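# Seat two raised potentiometer knobs onto their collars

## Task

Press each of the two raised potentiometer knobs on the circuit board down until it sits on its own potentiometer's collar, without forcing either potentiometer out of the board (doing so fails the task). Both knobs must stay seated with nothing from the robot holding them. At the end, release and move the gripper away.

## Robot and tools

Robot: one six-joint arm with a two-finger parallel gripper. Cameras are cam_high (an overhead view, 504x504) and cam_wrist (on the hand, 504x504). The gripper's fingers point along its own +x axis and open and close along its y axis. The reported end-effector point is midway between the finger pads, some 3 to 4 cm short of the fingertips.

Scene frame: origin on the table surface right under the arm base, +z up, +y to the left when facing along +x. The base may sit slightly tilted. end_effector_position is in metres and end_effector_quat_wxyz is a quaternion; velocities are m/s and rad/s. Printed hand position can be off, especially at long reach.

Joint order (used in every command row and every per-joint list in results): elbow, wrist roll, shoulder, waist, wrist pitch, wrist yaw, then the gripper. Wrist roll is sign-flipped relative to the URDF in everything you send and read; its stated range of -3.142 to 3.142 is symmetric anyway. URDF ranges in rad: waist -3.054 to 3.054, shoulder 0.000 to 3.142, elbow 0.000 to 2.356, wrist pitch -1.571 to 1.571, wrist yaw -1.571 to 1.571. True ends may differ by up to 0.010 rad.

A row is 7 numbers, each in [-1, 1]. The first six are joint offsets (not absolute angles), scaled so 1.0 equals 0.9615 rad for waist, shoulder and elbow, 1.713 rad for wrist pitch, 1.767 for wrist yaw and 1.728 for wrist roll. The seventh is the absolute gripper opening: +1 fully open (0.088 m pad gap), about -0.80 where empty fingers touch; values down to -1 close no further. Closing fully takes roughly 0.5 s.

execute_actions(actions): a list of actions; each action is a table of up to 15 rows, one row per 1/30 s step, and if fewer rows are given the final row repeats to fill 15 steps. Joint offsets in every row are measured from the angles the joints had when that action began (for the first action, the last reported angles), not from the preceding row. An empty list simply returns state and images. An action asking a joint to exceed its range by more than 0.010 rad is rejected; if the first action (or any malformed action) fails, nothing in the call runs. Joints commanded past their actual end stop there, and the result may print "joint sent to its limit".

move(target, speed, blocking): target is one 7-number row; its joint offsets count from the Joint positions in the latest result that printed them, not from the pose at move start. The gripper value is applied immediately. All joints interpolate together, so the hand traces a curve. speed is the peak rate in rad/s of the joint with the longest way to go, 0.01 to 2, default 0.5; paths run between 0.5 and 10 s. The path ignores obstacles, and faster motion or a target set deeper past contact means harder impacts and pushes. The result adds a "move:" line with the ending (done, off_target, moving, held, fault), limits=held or limits=none, and the joint furthest from its target. With blocking=false the result comes after 0.5 s while motion continues; then use wait or stop before sending new rows or moves.

wait(seconds): 0 to 10; lets the simulation run with the last command held and returns early if a running move finishes. stop(): brakes a running move (needs some room; fingers keep going). zoom_image(camera, region): region is [x0, y0, x1, y1] in image pixels from the top-left, at most 504 by 504. show_instructions(): shows reference images. finished_scene(scene): ends the scene with that number; irreversible, and the goal must still hold.

Motion limits: each step, a joint's target is held within a fixed lead of its measured angle (about 0.21 rad for most joints, 0.267 wrist yaw, 0.228 wrist roll), and targets that would shift the hand more than 70 mm are scaled down, so big changes span several actions. Friction may leave joints short, especially when reaching far; small turns may not happen. Check Joint positions after every motion and finish incomplete moves with new commands. "joint command not followed" means a clearance check altered targets.

Result lines: Joint positions/velocities (rad, rad/s, then pad gap in m), Joint targets (what joints are currently driven toward), Joint torques (total drive output, offset and noisy), External joint torques (estimated outside load including friction, one line per earlier action up to four), grip_measured (opening on the command scale; reads narrower by up to 0.061 when squeezing hard), grip_effort_n (motor effort in N; negative closes; caps near 83 N; not pad force).

Cautions: pushing a knob too hard can drive its potentiometer out of the board, which fails the task, so press gently and slowly, watching external torques and the images. Load limits (N m): waist 17.6, shoulder 21.8, elbow 21.7, wrist pitch 5.74, wrist yaw 5.72, wrist roll 5.36; hitting one halts the arm for 10 s and cancels the rest of the call. Sustained loads heat motors; a MOTOR HOT line appears from 50 °C and an OVER-TEMPERATURE FAULT at 95 °C, after which power may cut. Don't knock anything off the table, avoid slams, and expect occasional brief disturbances to loose or held parts. Between calls the robot keeps its last command. Finish by opening the gripper and lifting clear so nothing depends on the robot.

Each tool is called after "Emit:" as name(argument=value, ...) on one line, values as JSON.

## Session

Emit:
show_instructions()

Emit:
execute_actions(actions=[])

Reference images for this scene: manual page 1, manual page 2, manual page 3, manual page 4, manual page 5.

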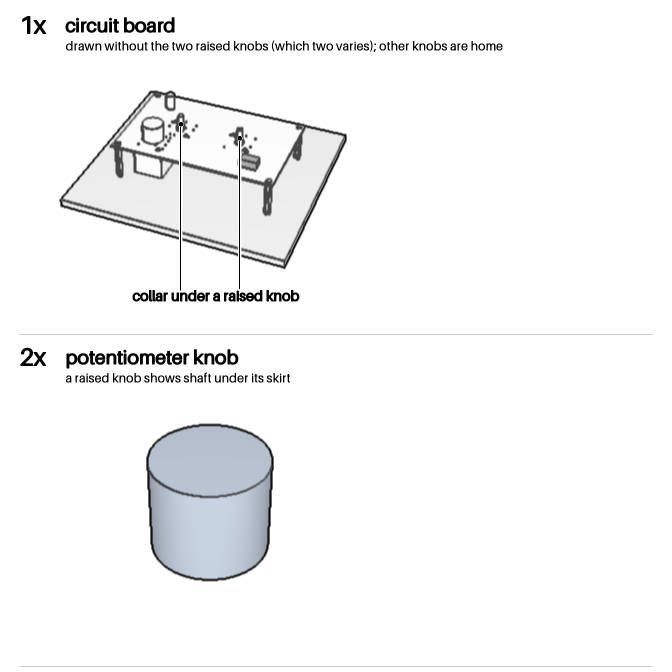

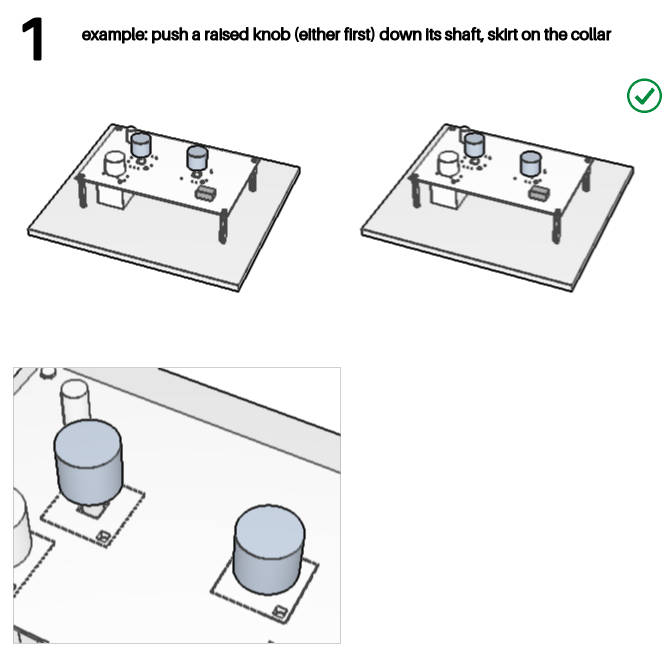

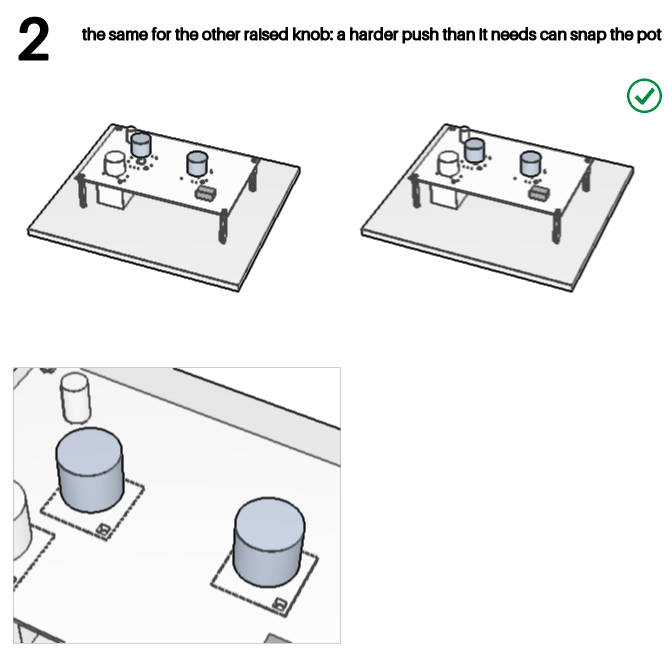

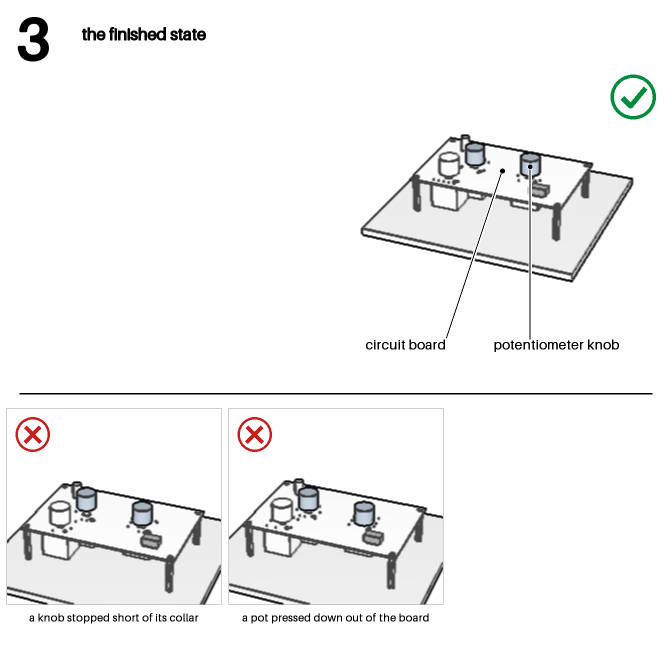

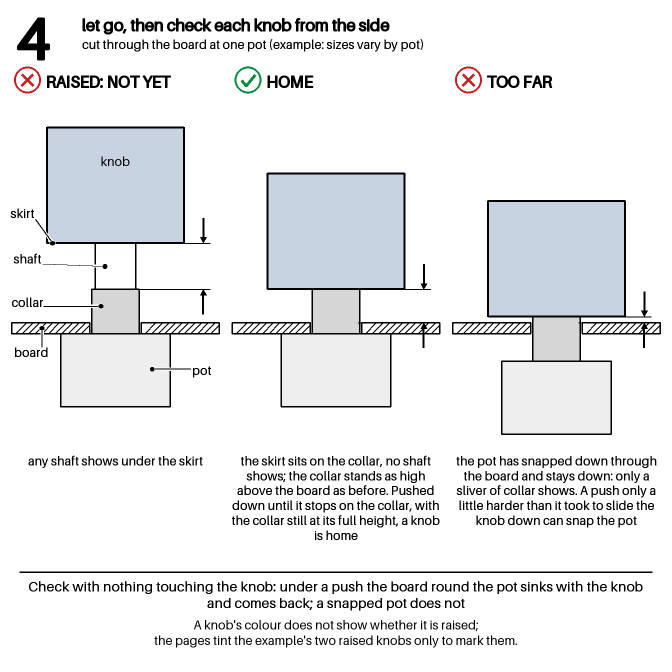

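Scene clock: 0.00 s.
end_effector_position=(+0.0764, +0.4091, +0.2741) grip_measured=+0.854 grip_effort_n=n/a end_effector_quat_wxyz=(+0.784, -0.247, +0.528, +0.214) end_effector_velocity=(+0.002, -0.003, -0.003) end_effector_angular_velocity=(-0.016, +0.006, +0.003)
Joint names: [elbow, wrist roll, shoulder, waist, wrist pitch, wrist yaw]
Joint positions: [ 1.553 -0.914  2.131  1.532 -0.95   0.59   0.081]
Joint velocities: [-0.002  0.007  0.002 -0.007 -0.007 -0.007 -0.   ]
Joint torques (N m, as the arm reports them, + toward a larger Joint positions number): no reading
External joint torques (N m, as the arm's controller estimates them; a push from outside toward a larger Joint positions number lowers the number): no reading
Motor temperatures (°C, as the motors report them): [33 29 37 31 30 32]
Heat: hottest shoulder 37 °C (+0.0 °C/min).
Joint targets: [1.553 -0.914 2.131 1.532 -0.950 0.590]

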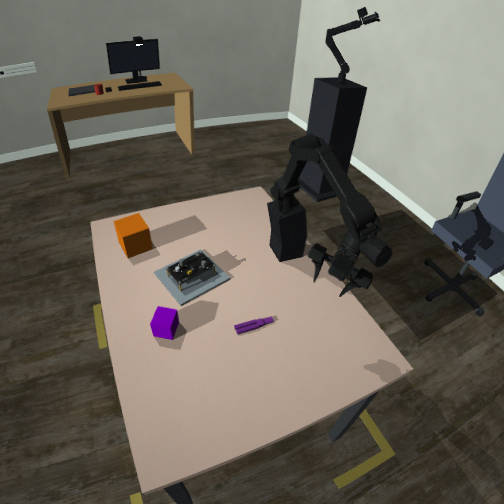

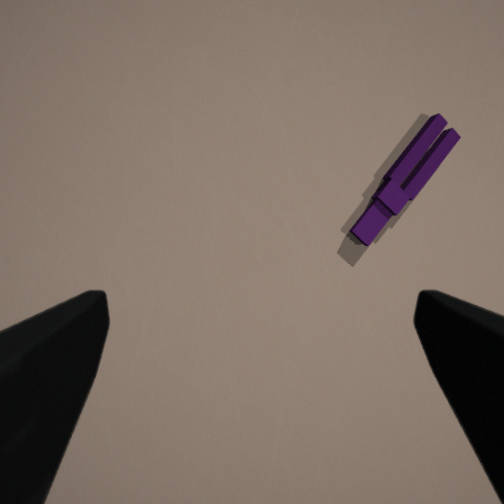

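Emit:
zoom_image(camera="cam_high", region=[150, 240, 240, 310])

Region (150, 240, 240, 310) of cam_high's 504x504 image, scaled by 5.600, with more detail than that image has.

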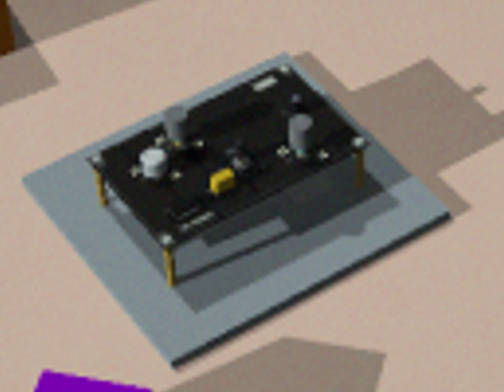

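Emit:
move(target=[-0.657,-0.625,-0.30,-0.822,0.40,-0.156,-0.79], speed=1.5)

Emit:
move(target=[-0.657,-0.625,-0.30,-0.822,0.40,-0.156,-0.79], speed=1.5)

Scene clock: 13.80 s.
end_effector_position=(+0.2767, +0.2395, +0.1741) grip_measured=-0.780 grip_effort_n=-52.8 end_effector_quat_wxyz=(+0.632, +0.477, +0.511, -0.334) end_effector_velocity=(+0.004, +0.001, +0.003) end_effector_angular_velocity=(+0.005, -0.017, -0.000)
Joint names: [elbow, wrist roll, shoulder, waist, wrist pitch, wrist yaw]
Joint positions: [ 0.931 -1.991  1.855  0.745 -0.267  0.317  0.001]
Joint velocities: [ 0.002  0.007 -0.007 -0.002  0.007  0.007  0.   ]
Joint torques (N m, as the arm reports them, + toward a larger Joint positions number): [ 3.16 -0.05 -8.2   1.11  0.71  0.03]
External joint torques (N m, as the arm's controller estimates them; a push from outside toward a larger Joint positions number lowers the number): [-1.1  -0.07 -0.98 -0.2   0.05 -0.12]
Motor temperatures (°C, as the motors report them): [34 29 41 31 30 32]
Heat: hottest shoulder 41 °C (+17.4 °C/min).
Joint targets: [0.921 -1.994 1.843 0.742 -0.265 0.314]
move: off_target; limits=none; farthest joint: the shoulder, 0.012 radians from its target (0.289 radians at the start)

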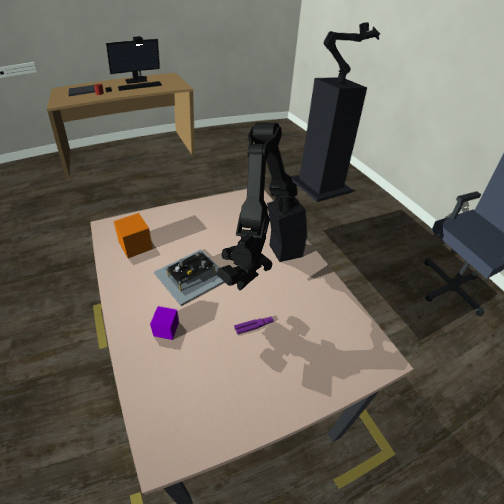

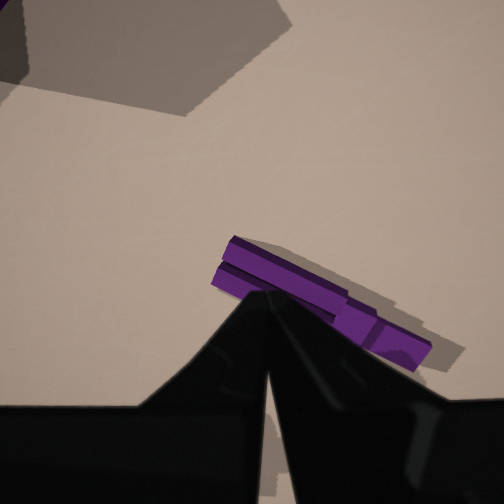

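Scene clock: 15.33 s.
end_effector_position=(+0.2842, +0.0063, +0.1533) grip_measured=-0.780 grip_effort_n=-52.8 end_effector_quat_wxyz=(+0.042, +0.856, +0.023, -0.514) end_effector_velocity=(-0.002, -0.002, -0.001) end_effector_angular_velocity=(-0.011, +0.007, +0.001)
Joint names: [elbow, wrist roll, shoulder, waist, wrist pitch, wrist yaw]
Joint positions: [ 0.306 -3.067  1.575 -0.041  0.417  0.045  0.001]
Joint velocities: [-0.002  0.007 -0.002 -0.002 -0.007  0.007 -0.   ]
Joint torques (N m, as the arm reports them, + toward a larger Joint positions number): [ 2.14 -0.07 -4.87 -0.17  1.07 -0.08]
External joint torques (N m, as the arm's controller estimates them; a push from outside toward a larger Joint positions number lowers the number): [-0.54 -0.08 -0.54 -0.27  0.08 -0.1 ]
Motor temperatures (°C, as the motors report them): [34 29 41 31 30 32]
Heat: hottest shoulder 41 °C (+15.7 °C/min).
Joint targets: [0.299 -3.071 1.566 -0.045 0.419 0.041]
move: done; limits=none; farthest joint: the shoulder, 0.008 radians from its target (0.288 radians at the start)

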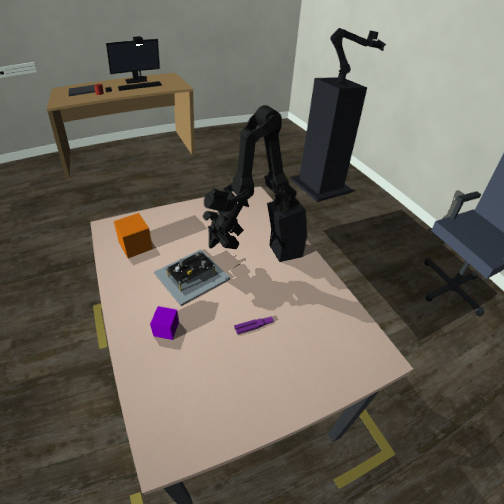

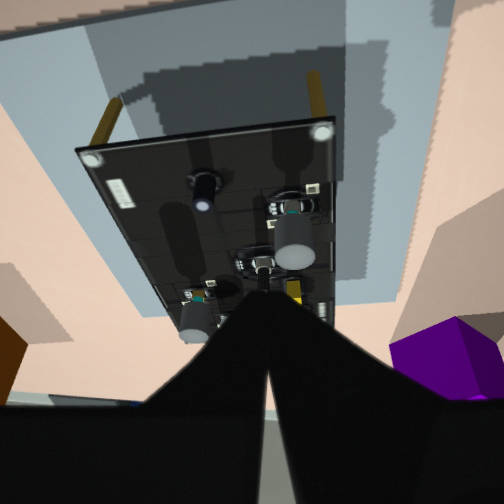

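Emit:
zoom_image(camera="cam_wrist", region=[140, 150, 360, 360])

Region (140, 150, 360, 360) of cam_wrist's 504x504 image, scaled by 2.291, with more detail than that image has; it fills the top 481 rows of this view, and the rest is white.

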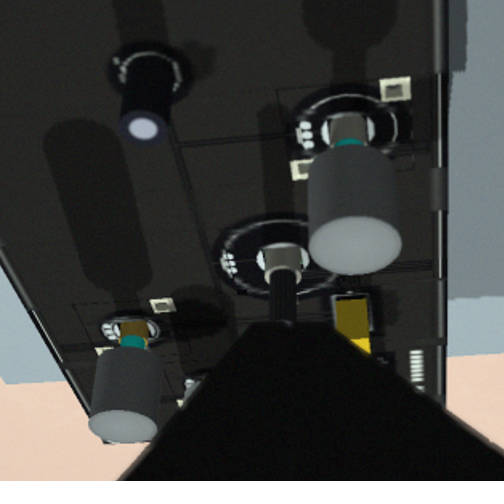

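Emit:
move(target=[0.167,0,0.246,0.038,0.045,0,-0.79], speed=0.4)

Scene clock: 43.20 s.
end_effector_position=(+0.3215, +0.0194, +0.1275) grip_measured=-0.780 grip_effort_n=-52.8 end_effector_quat_wxyz=(+0.047, +0.856, +0.039, -0.514) end_effector_velocity=(-0.002, +0.000, -0.000) end_effector_angular_velocity=(-0.005, +0.007, +0.021)
Joint names: [elbow, wrist roll, shoulder, waist, wrist pitch, wrist yaw]
Joint positions: [ 0.459 -3.068  1.804 -0.009  0.491  0.045  0.001]
Joint velocities: [-0.002  0.022 -0.002 -0.002 -0.007 -0.007 -0.   ]
Joint torques (N m, as the arm reports them, + toward a larger Joint positions number): [ 3.48  0.   -4.26  0.62  1.06  0.01]
External joint torques (N m, as the arm's controller estimates them; a push from outside toward a larger Joint positions number lowers the number): [ 1.18 -0.01  1.29  0.42  0.07 -0.01]
Motor temperatures (°C, as the motors report them): [34 29 41 31 32 32]
Heat: hottest shoulder 41 °C (+5.6 °C/min).
Joint targets: [0.467 -3.067 1.811 -0.005 0.493 0.045]
move: done; limits=none; farthest joint: the elbow, 0.008 radians from its target (0.160 radians at the start)

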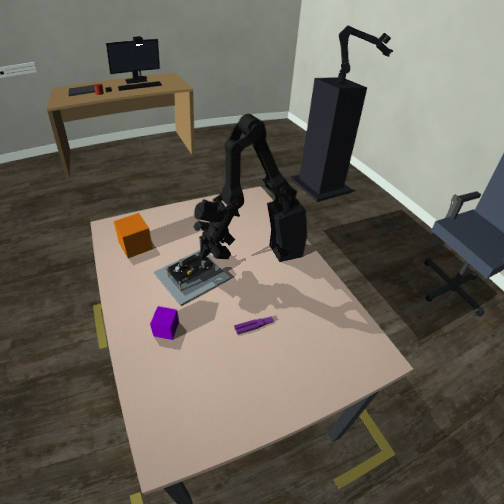

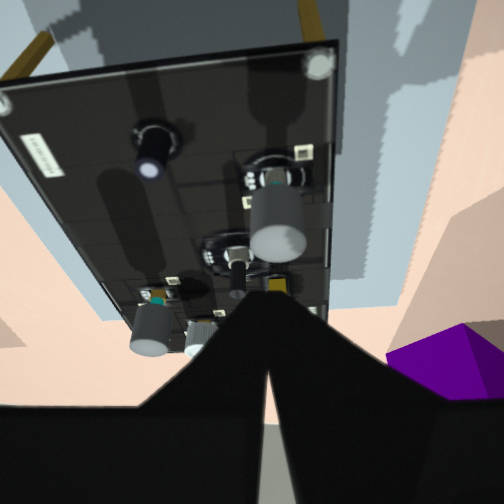

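Emit:
move(target=[0,0,0.061,0.0146,0.030,0,-0.79], speed=0.08)

Scene clock: 53.70 s.
end_effector_position=(+0.3201, +0.0230, +0.1182) grip_measured=-0.780 grip_effort_n=-52.8 end_effector_quat_wxyz=(+0.048, +0.855, +0.043, -0.515) end_effector_velocity=(-0.003, +0.000, -0.002) end_effector_angular_velocity=(-0.005, +0.012, +0.021)
Joint names: [elbow, wrist roll, shoulder, waist, wrist pitch, wrist yaw]
Joint positions: [ 0.459 -3.068  1.856  0.001  0.541  0.045  0.001]
Joint velocities: [-0.002  0.022  0.002 -0.002 -0.007 -0.007 -0.   ]
Joint torques (N m, as the arm reports them, + toward a larger Joint positions number): [ 2.24  0.04 -4.48  0.6   1.01  0.04]
External joint torques (N m, as the arm's controller estimates them; a push from outside toward a larger Joint positions number lowers the number): [0.23 0.03 1.11 0.4  0.03 0.02]
Motor temperatures (°C, as the motors report them): [34 29 41 31 33 32]
Heat: hottest shoulder 41 °C (+4.5 °C/min).
Joint targets: [0.459 -3.068 1.863 0.005 0.543 0.045]
move: done; limits=none; farthest joint: the shoulder, 0.006 radians from its target (0.058 radians at the start)

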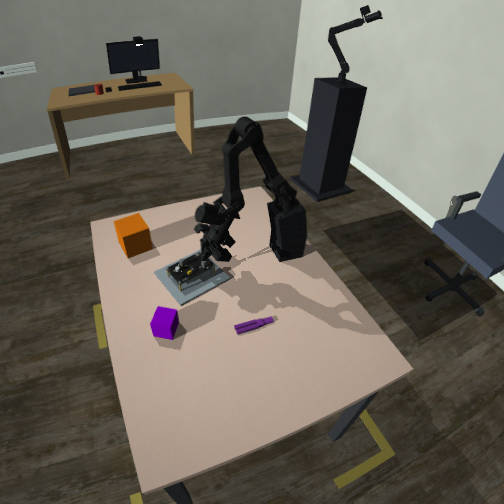

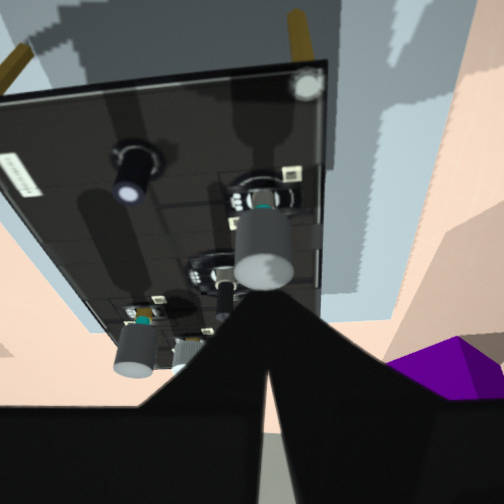

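Emit:
move(target=[0,0,0.031,0,0.014,0,-0.79], speed=0.04)

Scene clock: 58.90 s.
end_effector_position=(+0.3194, +0.0231, +0.1140) grip_measured=-0.780 grip_effort_n=-52.8 end_effector_quat_wxyz=(+0.048, +0.855, +0.043, -0.515) end_effector_velocity=(+0.003, -0.001, +0.002) end_effector_angular_velocity=(+0.002, -0.012, +0.002)
Joint names: [elbow, wrist roll, shoulder, waist, wrist pitch, wrist yaw]
Joint positions: [ 0.459 -3.068  1.879  0.001  0.562  0.045  0.001]
Joint velocities: [ 0.002  0.007 -0.002 -0.007  0.007 -0.007 -0.   ]
Joint torques (N m, as the arm reports them, + toward a larger Joint positions number): [ 2.24  0.02 -4.51  0.28  1.1   0.02]
External joint torques (N m, as the arm's controller estimates them; a push from outside toward a larger Joint positions number lowers the number): [0.28 0.01 1.14 0.09 0.1  0.  ]
Motor temperatures (°C, as the motors report them): [34 29 41 31 33 32]
Heat: hottest shoulder 41 °C (+4.1 °C/min).
Joint targets: [0.459 -3.068 1.886 0.001 0.564 0.045]
move: done; limits=none; farthest joint: the shoulder, 0.007 radians from its target (0.029 radians at the start)

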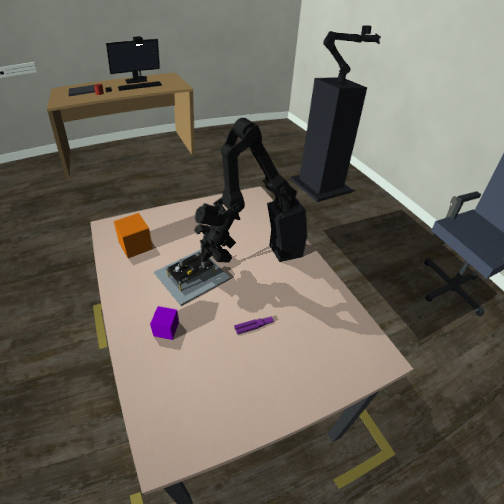

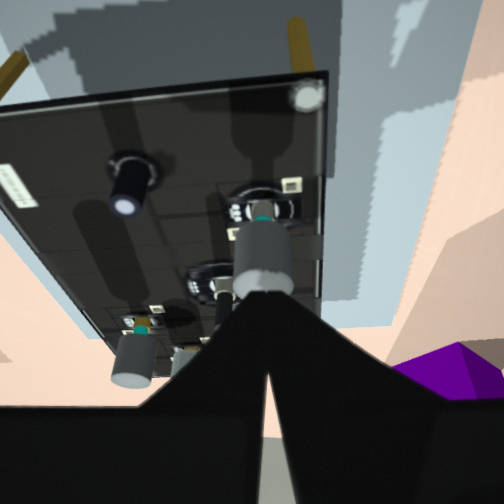

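Emit:
move(target=[-0.002,0,0.023,0,0.009,0,-0.79], speed=0.03)

Scene clock: 65.63 s.
end_effector_position=(+0.3187, +0.0231, +0.1111) grip_measured=-0.780 grip_effort_n=-52.8 end_effector_quat_wxyz=(+0.048, +0.854, +0.043, -0.516) end_effector_velocity=(-0.001, +0.004, +0.001) end_effector_angular_velocity=(+0.016, +0.003, +0.019)
Joint names: [elbow, wrist roll, shoulder, waist, wrist pitch, wrist yaw]
Joint positions: [ 0.459 -3.068  1.895  0.001  0.576  0.045  0.001]
Joint velocities: [-0.002  0.007 -0.007  0.002 -0.007 -0.022  0.   ]
Joint torques (N m, as the arm reports them, + toward a larger Joint positions number): [ 1.9   0.02 -4.48  0.21  1.04  0.01]
External joint torques (N m, as the arm's controller estimates them; a push from outside toward a larger Joint positions number lowers the number): [ 0.05  0.01  1.2  -0.02  0.05  0.  ]
Motor temperatures (°C, as the motors report them): [34 29 41 31 33 32]
Heat: hottest shoulder 41 °C (+2.0 °C/min).
Joint targets: [0.457 -3.068 1.902 0.001 0.578 0.045]
move: done; limits=none; farthest joint: the shoulder, 0.007 radians from its target (0.021 radians at the start)

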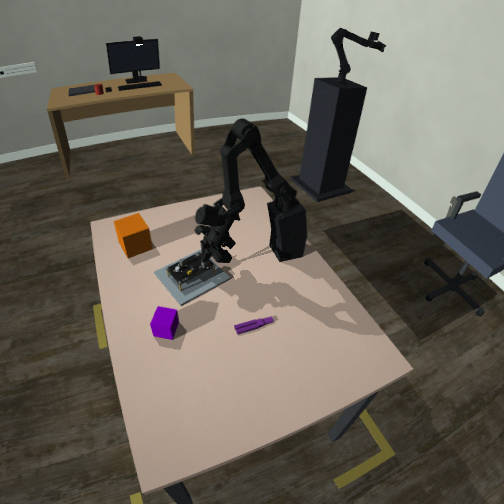

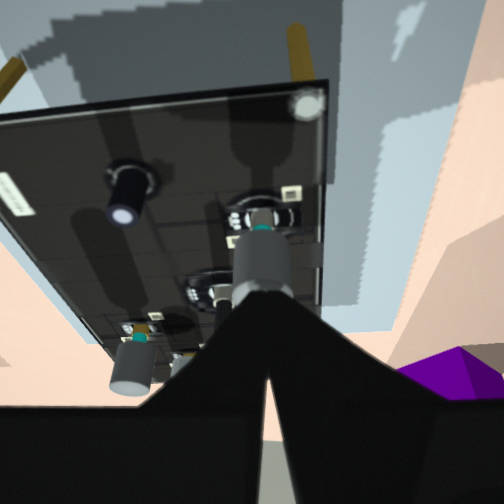

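Emit:
move(target=[0.0255,0,0.013,0,-0.005,0,-0.79], speed=0.04)

Scene clock: 70.17 s.
end_effector_position=(+0.3236, +0.0235, +0.1112) grip_measured=-0.780 grip_effort_n=-52.8 end_effector_quat_wxyz=(+0.048, +0.855, +0.043, -0.514) end_effector_velocity=(-0.003, +0.000, -0.002) end_effector_angular_velocity=(+0.002, +0.012, +0.008)
Joint names: [elbow, wrist roll, shoulder, waist, wrist pitch, wrist yaw]
Joint positions: [ 0.476 -3.068  1.9    0.001  0.568  0.045  0.001]
Joint velocities: [-0.002  0.007  0.002 -0.002 -0.007 -0.007  0.   ]
Joint torques (N m, as the arm reports them, + toward a larger Joint positions number): [ 2.91 -0.01 -4.51  0.33  0.85  0.05]
External joint torques (N m, as the arm's controller estimates them; a push from outside toward a larger Joint positions number lowers the number): [ 1.05 -0.01  1.19  0.09 -0.13  0.04]
Motor temperatures (°C, as the motors report them): [34 29 41 31 33 32]
Heat: hottest shoulder 41 °C (+1.0 °C/min).
Joint targets: [0.483 -3.068 1.907 0.001 0.567 0.045]
move: done; limits=none; farthest joint: the elbow, 0.008 radians from its target (0.025 radians at the start)

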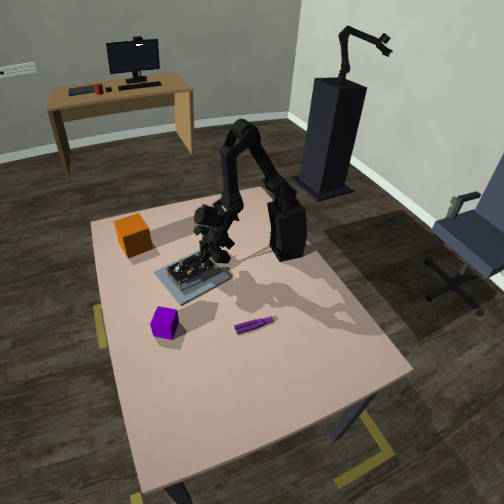

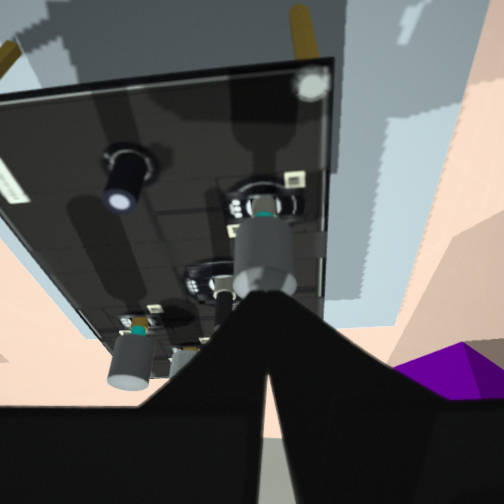

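Emit:
move(target=[-0.004,0,0.023,0,0.009,0,-0.79], speed=0.03)

Scene clock: 74.50 s.
end_effector_position=(+0.3241, +0.0236, +0.1098) grip_measured=-0.780 grip_effort_n=-52.8 end_effector_quat_wxyz=(+0.048, +0.856, +0.043, -0.512) end_effector_velocity=(-0.000, -0.001, -0.000) end_effector_angular_velocity=(+0.002, -0.002, +0.003)
Joint names: [elbow, wrist roll, shoulder, waist, wrist pitch, wrist yaw]
Joint positions: [ 0.476 -3.068  1.911  0.001  0.583  0.045  0.001]
Joint velocities: [-0.002  0.007  0.002 -0.007  0.007 -0.007 -0.   ]
Joint torques (N m, as the arm reports them, + toward a larger Joint positions number): [ 1.8   0.07 -4.02  0.2   0.98  0.  ]
External joint torques (N m, as the arm's controller estimates them; a push from outside toward a larger Joint positions number lowers the number): [-0.05  0.06  1.75  0.01 -0.02 -0.02]
Motor temperatures (°C, as the motors report them): [34 29 41 31 33 32]
Heat: hottest shoulder 41 °C (+0.0 °C/min).
Joint targets: [0.472 -3.068 1.922 0.001 0.584 0.045]
move: off_target; limits=none; farthest joint: the shoulder, 0.012 radians from its target (0.022 radians at the start)

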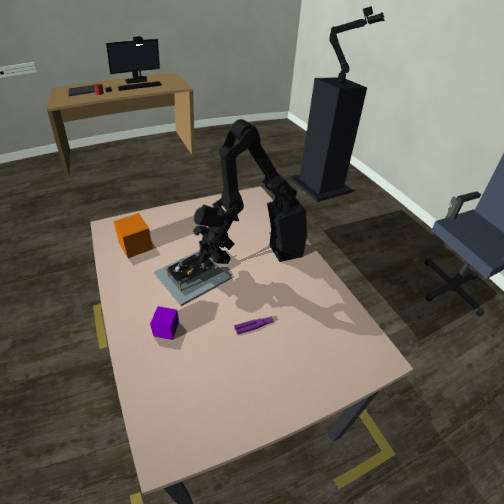

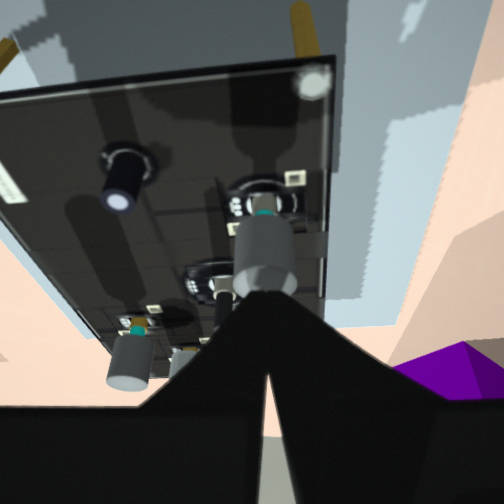

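Emit:
execute_actions(actions=[[[-0.005,0,0.016,0,-0.002,0,-0.79],[-0.005,0,0.019,0,-0.002,0,-0.79]],[[-0.006,0,0.021,0,-0.003,0,-0.79],[-0.006,0,0.024,0,-0.003,0,-0.79]]])

Emit:
zoom_image(camera="cam_wrist", region=[200, 150, 330, 300])

Scene clock: 80.40 s.
end_effector_position=(+0.3230, +0.0236, +0.1082) grip_measured=-0.780 grip_effort_n=-52.8 end_effector_quat_wxyz=(+0.048, +0.855, +0.043, -0.515) end_effector_velocity=(-0.005, -0.001, -0.002) end_effector_angular_velocity=(-0.011, +0.016, +0.006)
Joint names: [elbow, wrist roll, shoulder, waist, wrist pitch, wrist yaw]
Joint positions: [ 0.476 -3.068  1.917  0.001  0.584  0.045  0.001]
Joint velocities: [-0.007  0.007  0.002  0.002 -0.007  0.007 -0.   ]
Joint torques (N m, as the arm reports them, + toward a larger Joint positions number): [ 1.56  0.02 -3.01  0.21  0.49  0.06]
External joint torques (N m, as the arm's controller estimates them; a push from outside toward a larger Joint positions number lowers the number): [-0.1   0.02  2.63  0.   -0.45  0.04]
External joint torques at the end of the 1st action: [-0.13  0.    2.24 -0.06 -0.31  0.04]
Motor temperatures (°C, as the motors report them): [33 29 40 31 33 32]
Heat: hottest shoulder 40 °C (-1.0 °C/min).
Joint targets: [0.470 -3.068 1.936 0.001 0.578 0.045]

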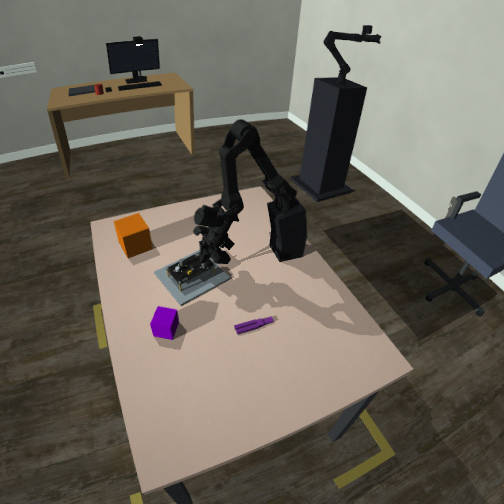

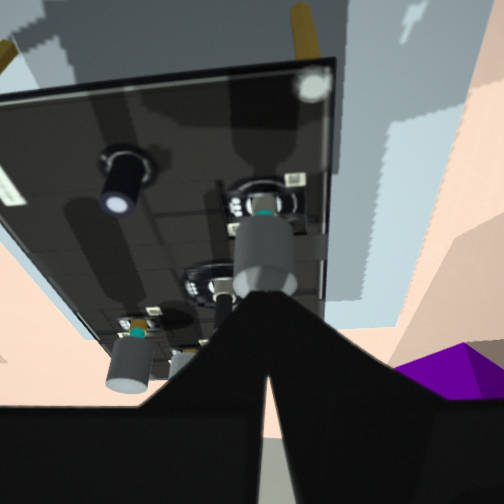

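Region (200, 150, 330, 300) of cam_wrist's 504x504 image, scaled by 3.360, with more detail than that image has; it fills the left 437 columns of this view, and the rest is white.

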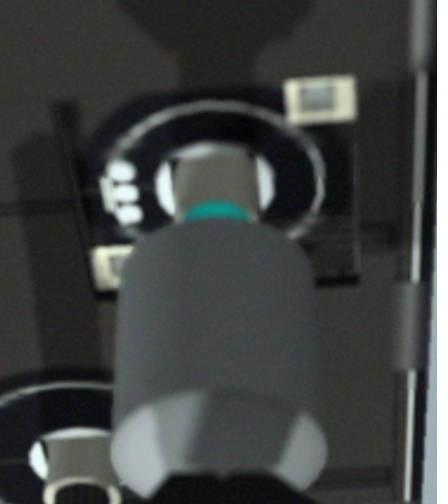

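Emit:
execute_actions(actions=[])

Scene clock: 98.43 s.
end_effector_position=(+0.3230, +0.0236, +0.1082) grip_measured=-0.780 grip_effort_n=-52.8 end_effector_quat_wxyz=(+0.048, +0.855, +0.043, -0.515) end_effector_velocity=(-0.002, +0.002, -0.000) end_effector_angular_velocity=(+0.015, +0.008, +0.015)
Joint names: [elbow, wrist roll, shoulder, waist, wrist pitch, wrist yaw]
Joint positions: [ 0.476 -3.068  1.917  0.001  0.584  0.045  0.001]
Joint velocities: [-0.002  0.007 -0.002 -0.002 -0.007 -0.022  0.   ]
Joint torques (N m, as the arm reports them, + toward a larger Joint positions number): [ 1.66  0.02 -3.09  0.27  0.48  0.03]
External joint torques (N m, as the arm's controller estimates them; a push from outside toward a larger Joint positions number lowers the number): [-0.11  0.01  2.63  0.08 -0.49  0.02]
Motor temperatures (°C, as the motors report them): [33 29 40 31 32 32]
Heat: hottest shoulder 40 °C (-1.0 °C/min).
Joint targets: [0.470 -3.068 1.936 0.001 0.578 0.045]

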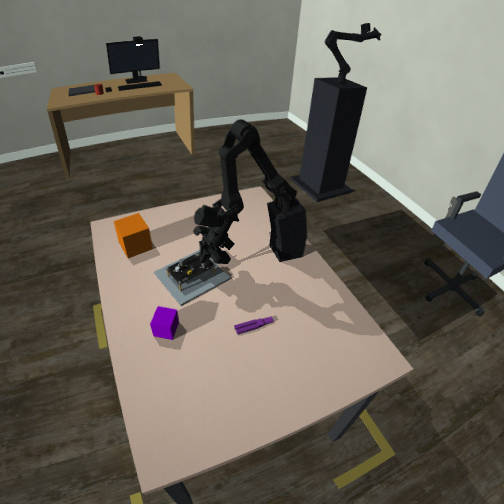

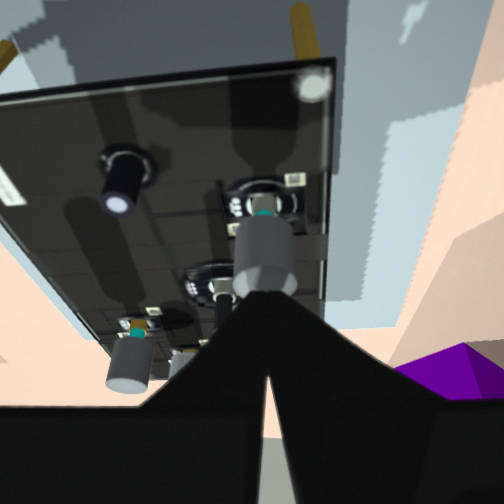

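Emit:
execute_actions(actions=[[[-0.007,0,0.024,0,-0.004,0,-0.79],[-0.007,0,0.028,0,-0.004,0,-0.79]]])

Scene clock: 102.20 s.
end_effector_position=(+0.3227, +0.0236, +0.1075) grip_measured=-0.780 grip_effort_n=-52.8 end_effector_quat_wxyz=(+0.048, +0.855, +0.043, -0.515) end_effector_velocity=(-0.005, -0.000, -0.002) end_effector_angular_velocity=(+0.001, +0.022, +0.008)
Joint names: [elbow, wrist roll, shoulder, waist, wrist pitch, wrist yaw]
Joint positions: [ 0.476 -3.068  1.92   0.001  0.586  0.045  0.001]
Joint velocities: [-0.002  0.007 -0.002 -0.002 -0.022 -0.007  0.   ]
Joint torques (N m, as the arm reports them, + toward a larger Joint positions number): [ 1.51  0.02 -2.57  0.24  0.3   0.03]
External joint torques (N m, as the arm's controller estimates them; a push from outside toward a larger Joint positions number lowers the number): [-0.23  0.01  3.16  0.03 -0.67  0.01]
Motor temperatures (°C, as the motors report them): [33 29 39 31 32 32]
Heat: hottest shoulder 39 °C (-2.0 °C/min).
Joint targets: [0.469 -3.068 1.943 0.001 0.577 0.045]

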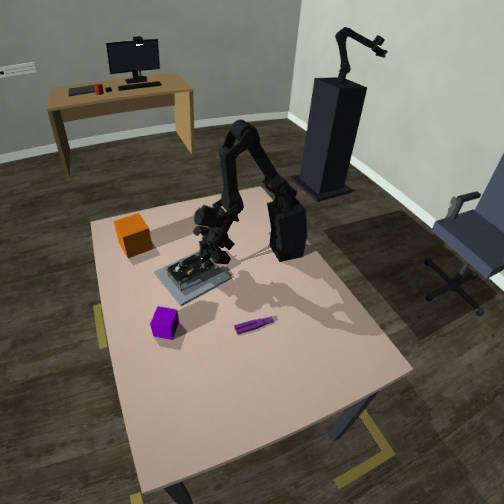

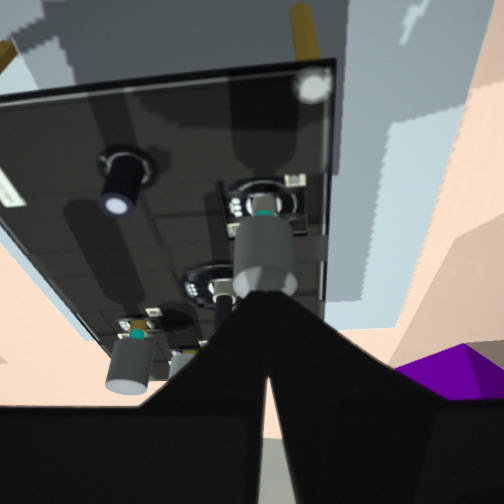

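Emit:
execute_actions(actions=[[[-0.007,0,0.027,0,-0.006,0,-0.79],[-0.007,0,0.032,0,-0.006,0,-0.79]]])

Scene clock: 106.33 s.
end_effector_position=(+0.3221, +0.0236, +0.1066) grip_measured=-0.780 grip_effort_n=-52.8 end_effector_quat_wxyz=(+0.048, +0.854, +0.043, -0.516) end_effector_velocity=(-0.002, -0.002, -0.000) end_effector_angular_velocity=(-0.018, +0.006, +0.014)
Joint names: [elbow, wrist roll, shoulder, waist, wrist pitch, wrist yaw]
Joint positions: [ 0.476 -3.068  1.924  0.001  0.588  0.045  0.001]
Joint velocities: [-0.002  0.022 -0.002 -0.002 -0.007  0.007 -0.   ]
Joint torques (N m, as the arm reports them, + toward a larger Joint positions number): [ 1.57  0.03 -2.17  0.36  0.11  0.05]
External joint torques (N m, as the arm's controller estimates them; a push from outside toward a larger Joint positions number lowers the number): [-0.11  0.02  3.54  0.16 -0.85  0.03]
Motor temperatures (°C, as the motors report them): [33 29 39 31 32 32]
Heat: hottest shoulder 39 °C (-2.0 °C/min).
Joint targets: [0.469 -3.068 1.951 0.001 0.576 0.045]

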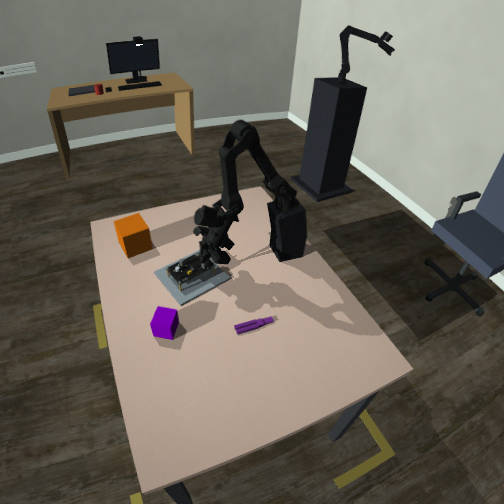

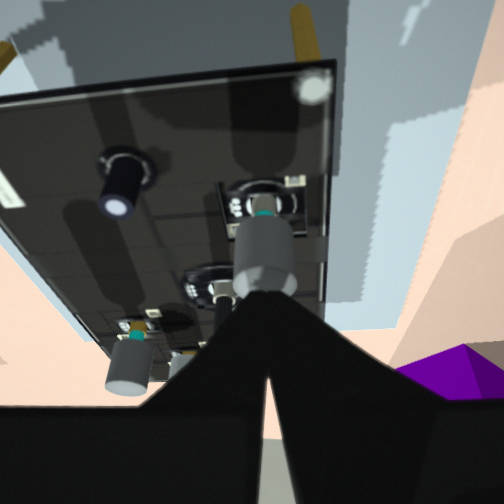

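Emit:
execute_actions(actions=[[[-0.006,0,0.032,0,-0.007,0,-0.79],[-0.006,0,0.037,0,-0.007,0,-0.79]]])

Scene clock: 110.30 s.
end_effector_position=(+0.3220, +0.0236, +0.1057) grip_measured=-0.780 grip_effort_n=-52.8 end_effector_quat_wxyz=(+0.048, +0.854, +0.043, -0.517) end_effector_velocity=(+0.001, +0.000, +0.002) end_effector_angular_velocity=(+0.010, -0.002, -0.006)
Joint names: [elbow, wrist roll, shoulder, waist, wrist pitch, wrist yaw]
Joint positions: [ 0.477 -3.068  1.928  0.001  0.59   0.045  0.001]
Joint velocities: [ 0.002 -0.007 -0.007 -0.002 -0.007 -0.007 -0.   ]
Joint torques (N m, as the arm reports them, + toward a larger Joint positions number): [ 1.64  0.02 -1.63  0.31 -0.02  0.06]
External joint torques (N m, as the arm's controller estimates them; a push from outside toward a larger Joint positions number lowers the number): [-0.14  0.01  4.18  0.1  -1.01  0.04]
Motor temperatures (°C, as the motors report them): [33 29 39 31 32 32]
Heat: hottest shoulder 39 °C (-2.0 °C/min).
Joint targets: [0.470 -3.068 1.959 0.001 0.576 0.045]

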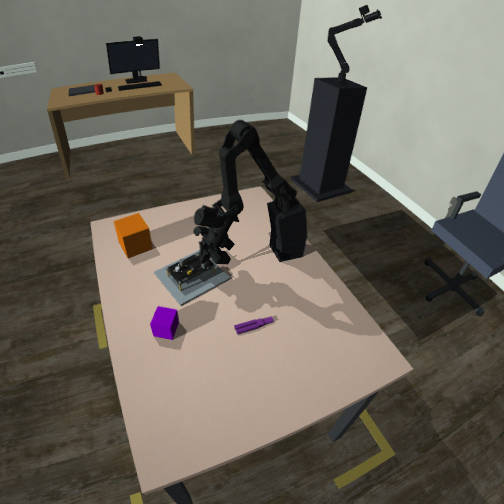

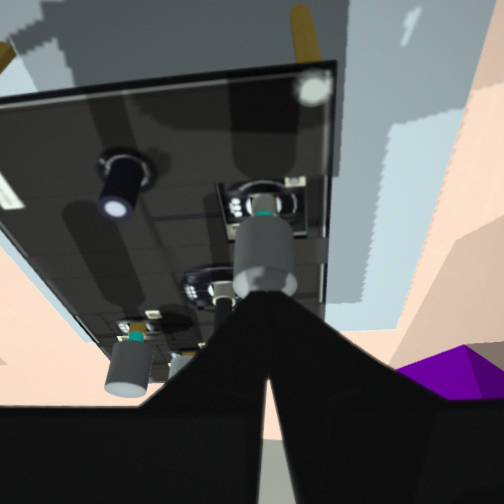

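Target 1.966.

Emit:
execute_actions(actions=[[[-0.006,0,0.036,0,-0.008,0,-0.79],[-0.006,0,0.040,0,-0.008,0,-0.79]]])

Scene clock: 113.30 s.
end_effector_position=(+0.3218, +0.0236, +0.1049) grip_measured=-0.780 grip_effort_n=-52.8 end_effector_quat_wxyz=(+0.048, +0.854, +0.043, -0.517) end_effector_velocity=(-0.004, -0.002, -0.001) end_effector_angular_velocity=(-0.005, +0.012, -0.012)
Joint names: [elbow, wrist roll, shoulder, waist, wrist pitch, wrist yaw]
Joint positions: [ 0.477 -3.068  1.932  0.001  0.592  0.045  0.001]
Joint velocities: [-0.007 -0.007 -0.002 -0.002 -0.007  0.007 -0.   ]
Joint torques (N m, as the arm reports them, + toward a larger Joint positions number): [ 1.46  0.02 -1.23  0.29 -0.15  0.  ]
External joint torques (N m, as the arm's controller estimates them; a push from outside toward a larger Joint positions number lowers the number): [-0.23  0.02  4.54  0.09 -1.12 -0.02]
Motor temperatures (°C, as the motors report them): [33 29 39 31 32 32]
Heat: hottest shoulder 39 °C (-2.0 °C/min).
Joint targets: [0.471 -3.068 1.966 0.001 0.576 0.045]

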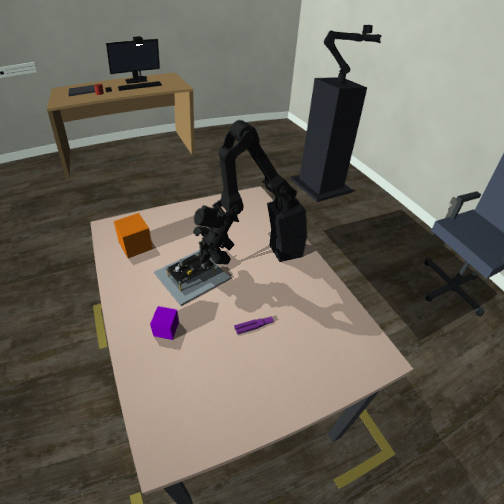

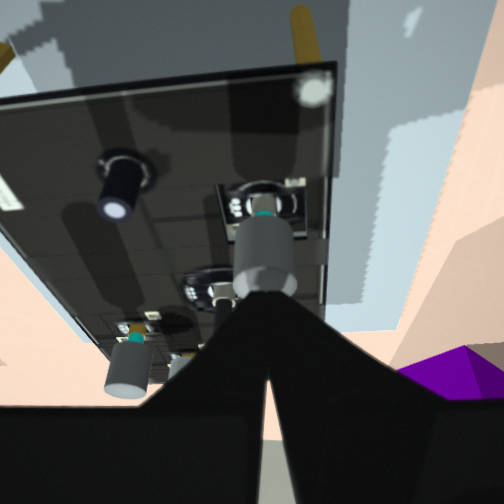

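Emit:
execute_actions(actions=[[[-0.006,0,0.039,0,-0.009,0,-0.79],[-0.006,0,0.042,0,-0.009,0,-0.79]]])

Emit:
zoom_image(camera="cam_wrist", region=[200,150,330,300])

Scene clock: 117.67 s.
end_effector_position=(+0.3218, +0.0236, +0.1043) grip_measured=-0.780 grip_effort_n=-52.8 end_effector_quat_wxyz=(+0.049, +0.853, +0.044, -0.517) end_effector_velocity=(-0.003, +0.002, -0.002) end_effector_angular_velocity=(+0.015, +0.013, +0.015)
Joint names: [elbow, wrist roll, shoulder, waist, wrist pitch, wrist yaw]
Joint positions: [ 0.478 -3.068  1.935  0.001  0.594  0.045  0.001]
Joint velocities: [-0.002  0.007  0.002 -0.002 -0.007 -0.022 -0.   ]
Joint torques (N m, as the arm reports them, + toward a larger Joint positions number): [ 1.56  0.   -1.    0.25 -0.23  0.03]
External joint torques (N m, as the arm's controller estimates them; a push from outside toward a larger Joint positions number lowers the number): [-0.08  0.    4.69  0.02 -1.17  0.03]
Motor temperatures (°C, as the motors report them): [33 29 39 31 32 32]
Heat: hottest shoulder 39 °C (-2.0 °C/min).
Joint targets: [0.472 -3.068 1.972 0.001 0.577 0.045]

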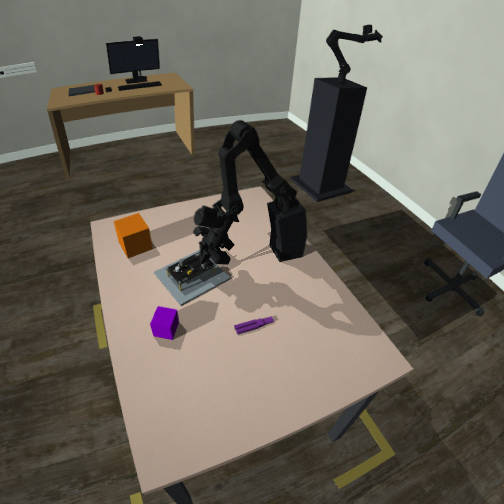

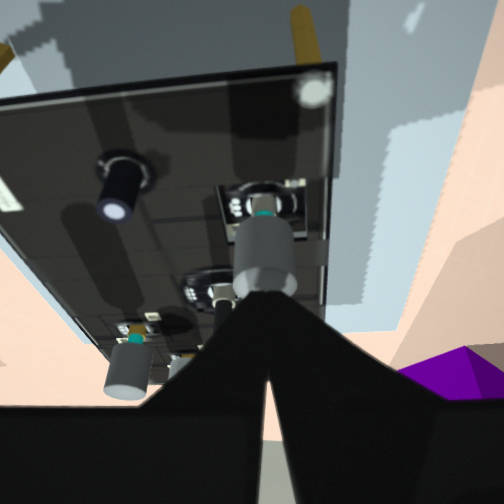

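Region (200, 150, 330, 300) of cam_wrist's 504x504 image, scaled by 3.360, with more detail than that image has; it fills the left 437 columns of this view, and the rest is white.

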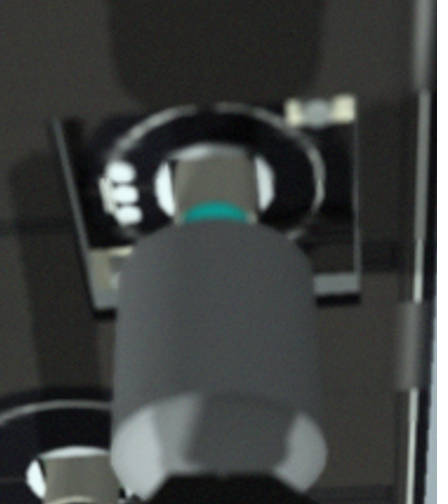

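Emit:
execute_actions(actions=[[[-0.006,0,0.041,0,-0.010,0,-0.79],[-0.006,0,0.044,0,-0.010,0,-0.79]]])

Scene clock: 120.37 s.
end_effector_position=(+0.3216, +0.0236, +0.1037) grip_measured=-0.780 grip_effort_n=-52.8 end_effector_quat_wxyz=(+0.049, +0.853, +0.044, -0.518) end_effector_velocity=(-0.004, -0.002, -0.001) end_effector_angular_velocity=(-0.011, +0.012, +0.001)
Joint names: [elbow, wrist roll, shoulder, waist, wrist pitch, wrist yaw]
Joint positions: [ 0.479 -3.068  1.938  0.001  0.594  0.045  0.001]
Joint velocities: [-0.007  0.007 -0.002 -0.002 -0.007  0.007  0.   ]
Joint torques (N m, as the arm reports them, + toward a larger Joint positions number): [ 1.49  0.01 -0.59  0.31 -0.26  0.  ]
External joint torques (N m, as the arm's controller estimates them; a push from outside toward a larger Joint positions number lowers the number): [-0.16  0.    5.16  0.1  -1.22 -0.01]
Motor temperatures (°C, as the motors report them): [33 29 38 31 32 32]
Heat: hottest shoulder 38 °C (-3.0 °C/min).
Joint targets: [0.472 -3.068 1.977 0.001 0.576 0.045]

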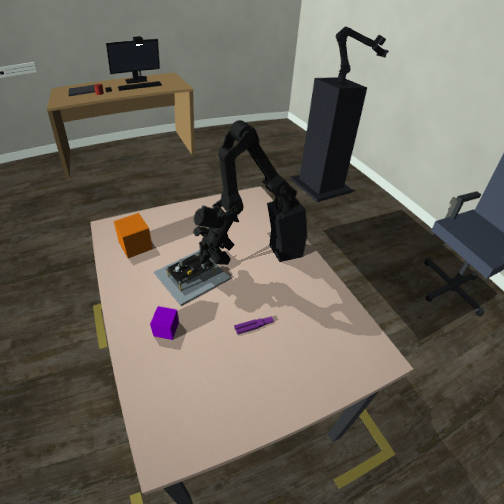

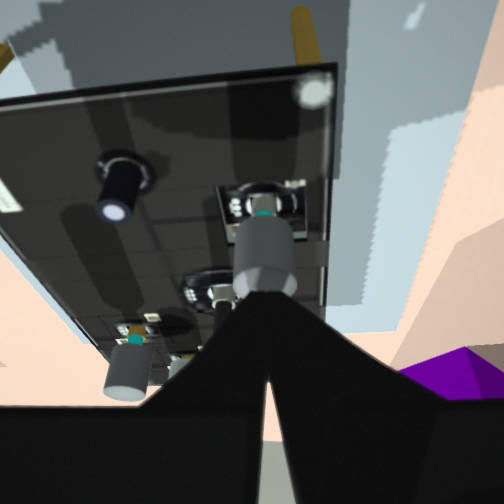

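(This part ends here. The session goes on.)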